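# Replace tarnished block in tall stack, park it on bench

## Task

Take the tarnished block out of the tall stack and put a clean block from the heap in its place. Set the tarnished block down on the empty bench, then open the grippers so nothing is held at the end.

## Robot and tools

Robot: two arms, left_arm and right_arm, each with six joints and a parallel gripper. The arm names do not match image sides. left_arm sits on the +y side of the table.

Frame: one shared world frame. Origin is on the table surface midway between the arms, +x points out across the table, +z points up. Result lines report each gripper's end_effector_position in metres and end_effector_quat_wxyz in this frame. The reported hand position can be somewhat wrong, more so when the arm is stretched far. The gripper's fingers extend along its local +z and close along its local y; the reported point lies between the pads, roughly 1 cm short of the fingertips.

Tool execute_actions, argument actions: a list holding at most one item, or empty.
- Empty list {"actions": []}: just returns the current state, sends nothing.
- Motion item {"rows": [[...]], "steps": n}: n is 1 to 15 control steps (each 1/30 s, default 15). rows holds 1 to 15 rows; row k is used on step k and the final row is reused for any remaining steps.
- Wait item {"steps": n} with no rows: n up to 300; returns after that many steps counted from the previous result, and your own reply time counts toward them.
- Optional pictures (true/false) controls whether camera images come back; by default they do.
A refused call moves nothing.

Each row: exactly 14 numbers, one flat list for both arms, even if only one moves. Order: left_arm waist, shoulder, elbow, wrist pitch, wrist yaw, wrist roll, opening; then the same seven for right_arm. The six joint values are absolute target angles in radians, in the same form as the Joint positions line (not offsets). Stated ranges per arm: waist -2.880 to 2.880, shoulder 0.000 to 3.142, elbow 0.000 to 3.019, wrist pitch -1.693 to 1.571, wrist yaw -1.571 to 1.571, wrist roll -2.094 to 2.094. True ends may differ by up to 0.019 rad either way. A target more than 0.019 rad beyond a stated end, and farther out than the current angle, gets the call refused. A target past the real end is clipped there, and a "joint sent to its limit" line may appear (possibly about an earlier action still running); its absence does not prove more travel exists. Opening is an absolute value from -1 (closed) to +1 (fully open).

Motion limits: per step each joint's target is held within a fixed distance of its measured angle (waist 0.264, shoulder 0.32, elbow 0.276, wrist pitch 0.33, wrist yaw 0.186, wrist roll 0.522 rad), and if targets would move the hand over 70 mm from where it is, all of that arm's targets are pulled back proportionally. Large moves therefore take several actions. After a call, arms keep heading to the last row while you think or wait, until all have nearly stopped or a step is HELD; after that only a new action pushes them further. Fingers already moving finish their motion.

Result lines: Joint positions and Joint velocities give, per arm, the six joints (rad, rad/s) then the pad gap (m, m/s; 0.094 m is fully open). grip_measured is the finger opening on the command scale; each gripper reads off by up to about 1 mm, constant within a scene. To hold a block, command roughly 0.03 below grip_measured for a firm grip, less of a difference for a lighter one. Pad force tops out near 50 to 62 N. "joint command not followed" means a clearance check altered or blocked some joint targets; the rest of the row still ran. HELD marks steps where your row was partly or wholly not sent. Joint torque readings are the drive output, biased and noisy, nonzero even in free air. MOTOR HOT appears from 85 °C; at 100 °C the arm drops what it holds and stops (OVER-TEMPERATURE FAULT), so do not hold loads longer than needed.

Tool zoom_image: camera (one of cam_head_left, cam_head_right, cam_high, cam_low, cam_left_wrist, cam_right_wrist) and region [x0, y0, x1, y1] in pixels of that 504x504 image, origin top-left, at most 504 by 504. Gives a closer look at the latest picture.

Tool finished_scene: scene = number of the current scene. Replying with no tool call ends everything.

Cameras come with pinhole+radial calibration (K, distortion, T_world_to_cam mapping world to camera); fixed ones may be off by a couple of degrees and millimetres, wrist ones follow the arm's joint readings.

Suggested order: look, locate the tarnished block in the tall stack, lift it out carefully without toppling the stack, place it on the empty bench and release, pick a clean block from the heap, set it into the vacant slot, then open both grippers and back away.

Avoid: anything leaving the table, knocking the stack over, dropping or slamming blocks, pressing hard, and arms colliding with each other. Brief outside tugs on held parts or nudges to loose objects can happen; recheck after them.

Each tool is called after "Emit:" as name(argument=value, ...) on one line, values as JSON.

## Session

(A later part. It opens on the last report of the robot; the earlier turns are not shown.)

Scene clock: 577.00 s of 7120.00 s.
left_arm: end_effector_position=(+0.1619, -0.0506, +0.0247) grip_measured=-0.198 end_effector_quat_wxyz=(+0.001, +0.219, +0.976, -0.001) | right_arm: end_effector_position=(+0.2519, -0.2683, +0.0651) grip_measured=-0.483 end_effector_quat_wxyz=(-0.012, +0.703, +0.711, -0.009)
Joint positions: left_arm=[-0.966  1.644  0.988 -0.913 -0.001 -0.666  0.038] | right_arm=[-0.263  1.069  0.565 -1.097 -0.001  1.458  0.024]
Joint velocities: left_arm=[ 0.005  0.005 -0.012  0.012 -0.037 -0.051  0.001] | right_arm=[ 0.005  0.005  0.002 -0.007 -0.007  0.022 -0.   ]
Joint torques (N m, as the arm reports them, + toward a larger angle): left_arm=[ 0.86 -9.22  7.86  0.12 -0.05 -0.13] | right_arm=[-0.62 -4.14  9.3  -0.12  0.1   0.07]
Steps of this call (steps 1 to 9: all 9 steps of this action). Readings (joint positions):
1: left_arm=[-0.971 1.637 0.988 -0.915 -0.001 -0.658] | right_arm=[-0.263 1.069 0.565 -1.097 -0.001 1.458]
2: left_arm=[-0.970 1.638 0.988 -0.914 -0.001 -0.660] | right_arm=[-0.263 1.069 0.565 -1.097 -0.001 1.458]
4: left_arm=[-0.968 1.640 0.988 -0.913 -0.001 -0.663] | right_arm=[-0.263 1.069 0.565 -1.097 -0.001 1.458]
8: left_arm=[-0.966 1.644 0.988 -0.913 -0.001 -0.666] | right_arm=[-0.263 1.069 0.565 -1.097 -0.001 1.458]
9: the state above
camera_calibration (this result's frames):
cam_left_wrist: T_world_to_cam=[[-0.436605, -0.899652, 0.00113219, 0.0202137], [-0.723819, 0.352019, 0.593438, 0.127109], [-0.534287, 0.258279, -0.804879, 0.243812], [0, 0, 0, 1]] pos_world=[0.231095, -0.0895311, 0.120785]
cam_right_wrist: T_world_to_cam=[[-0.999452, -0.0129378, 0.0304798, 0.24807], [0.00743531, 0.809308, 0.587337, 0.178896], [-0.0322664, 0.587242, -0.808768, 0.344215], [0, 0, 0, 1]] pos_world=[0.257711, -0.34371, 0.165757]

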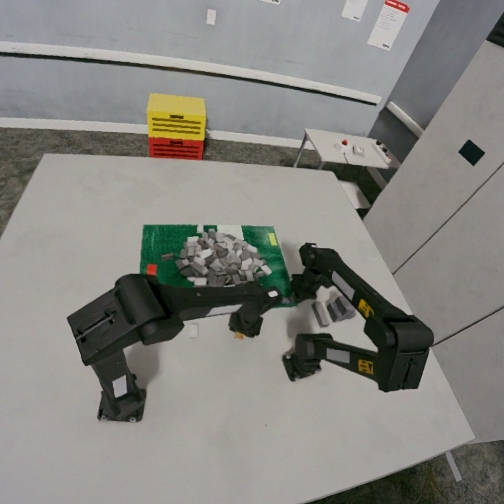

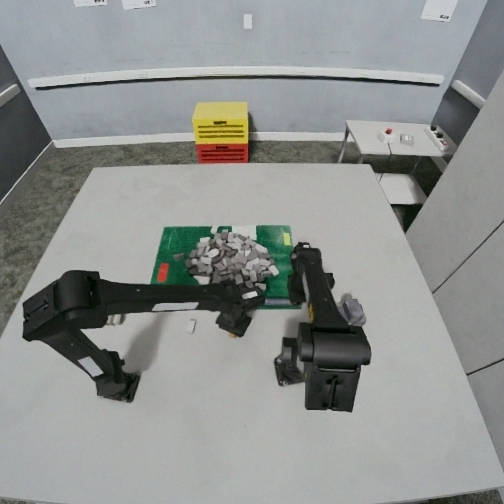

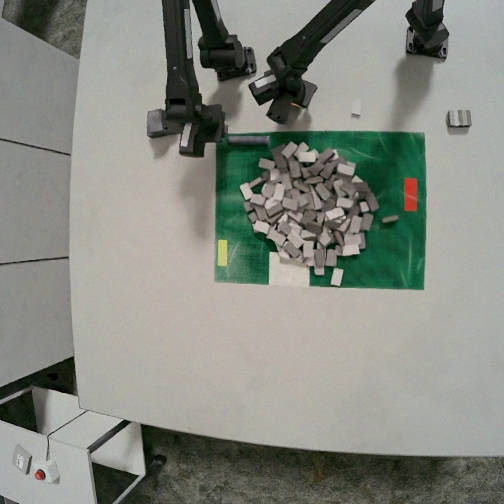

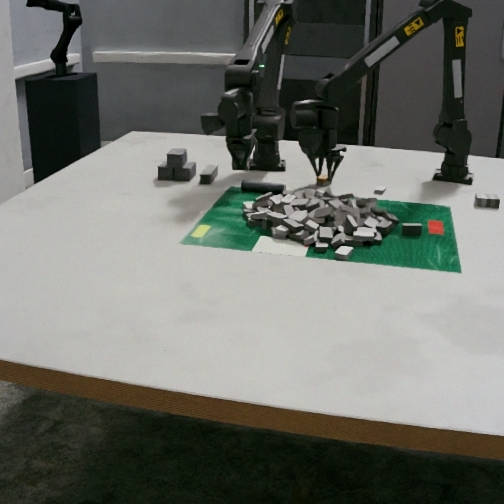

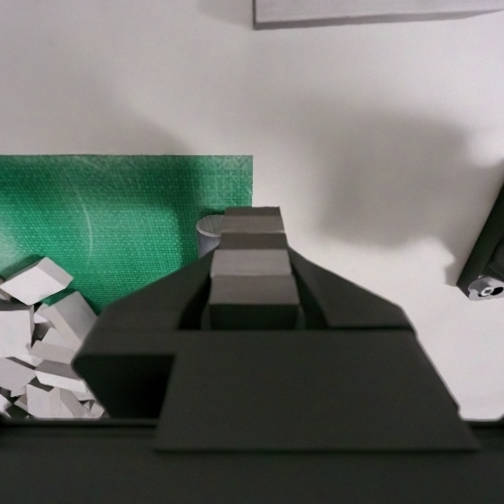

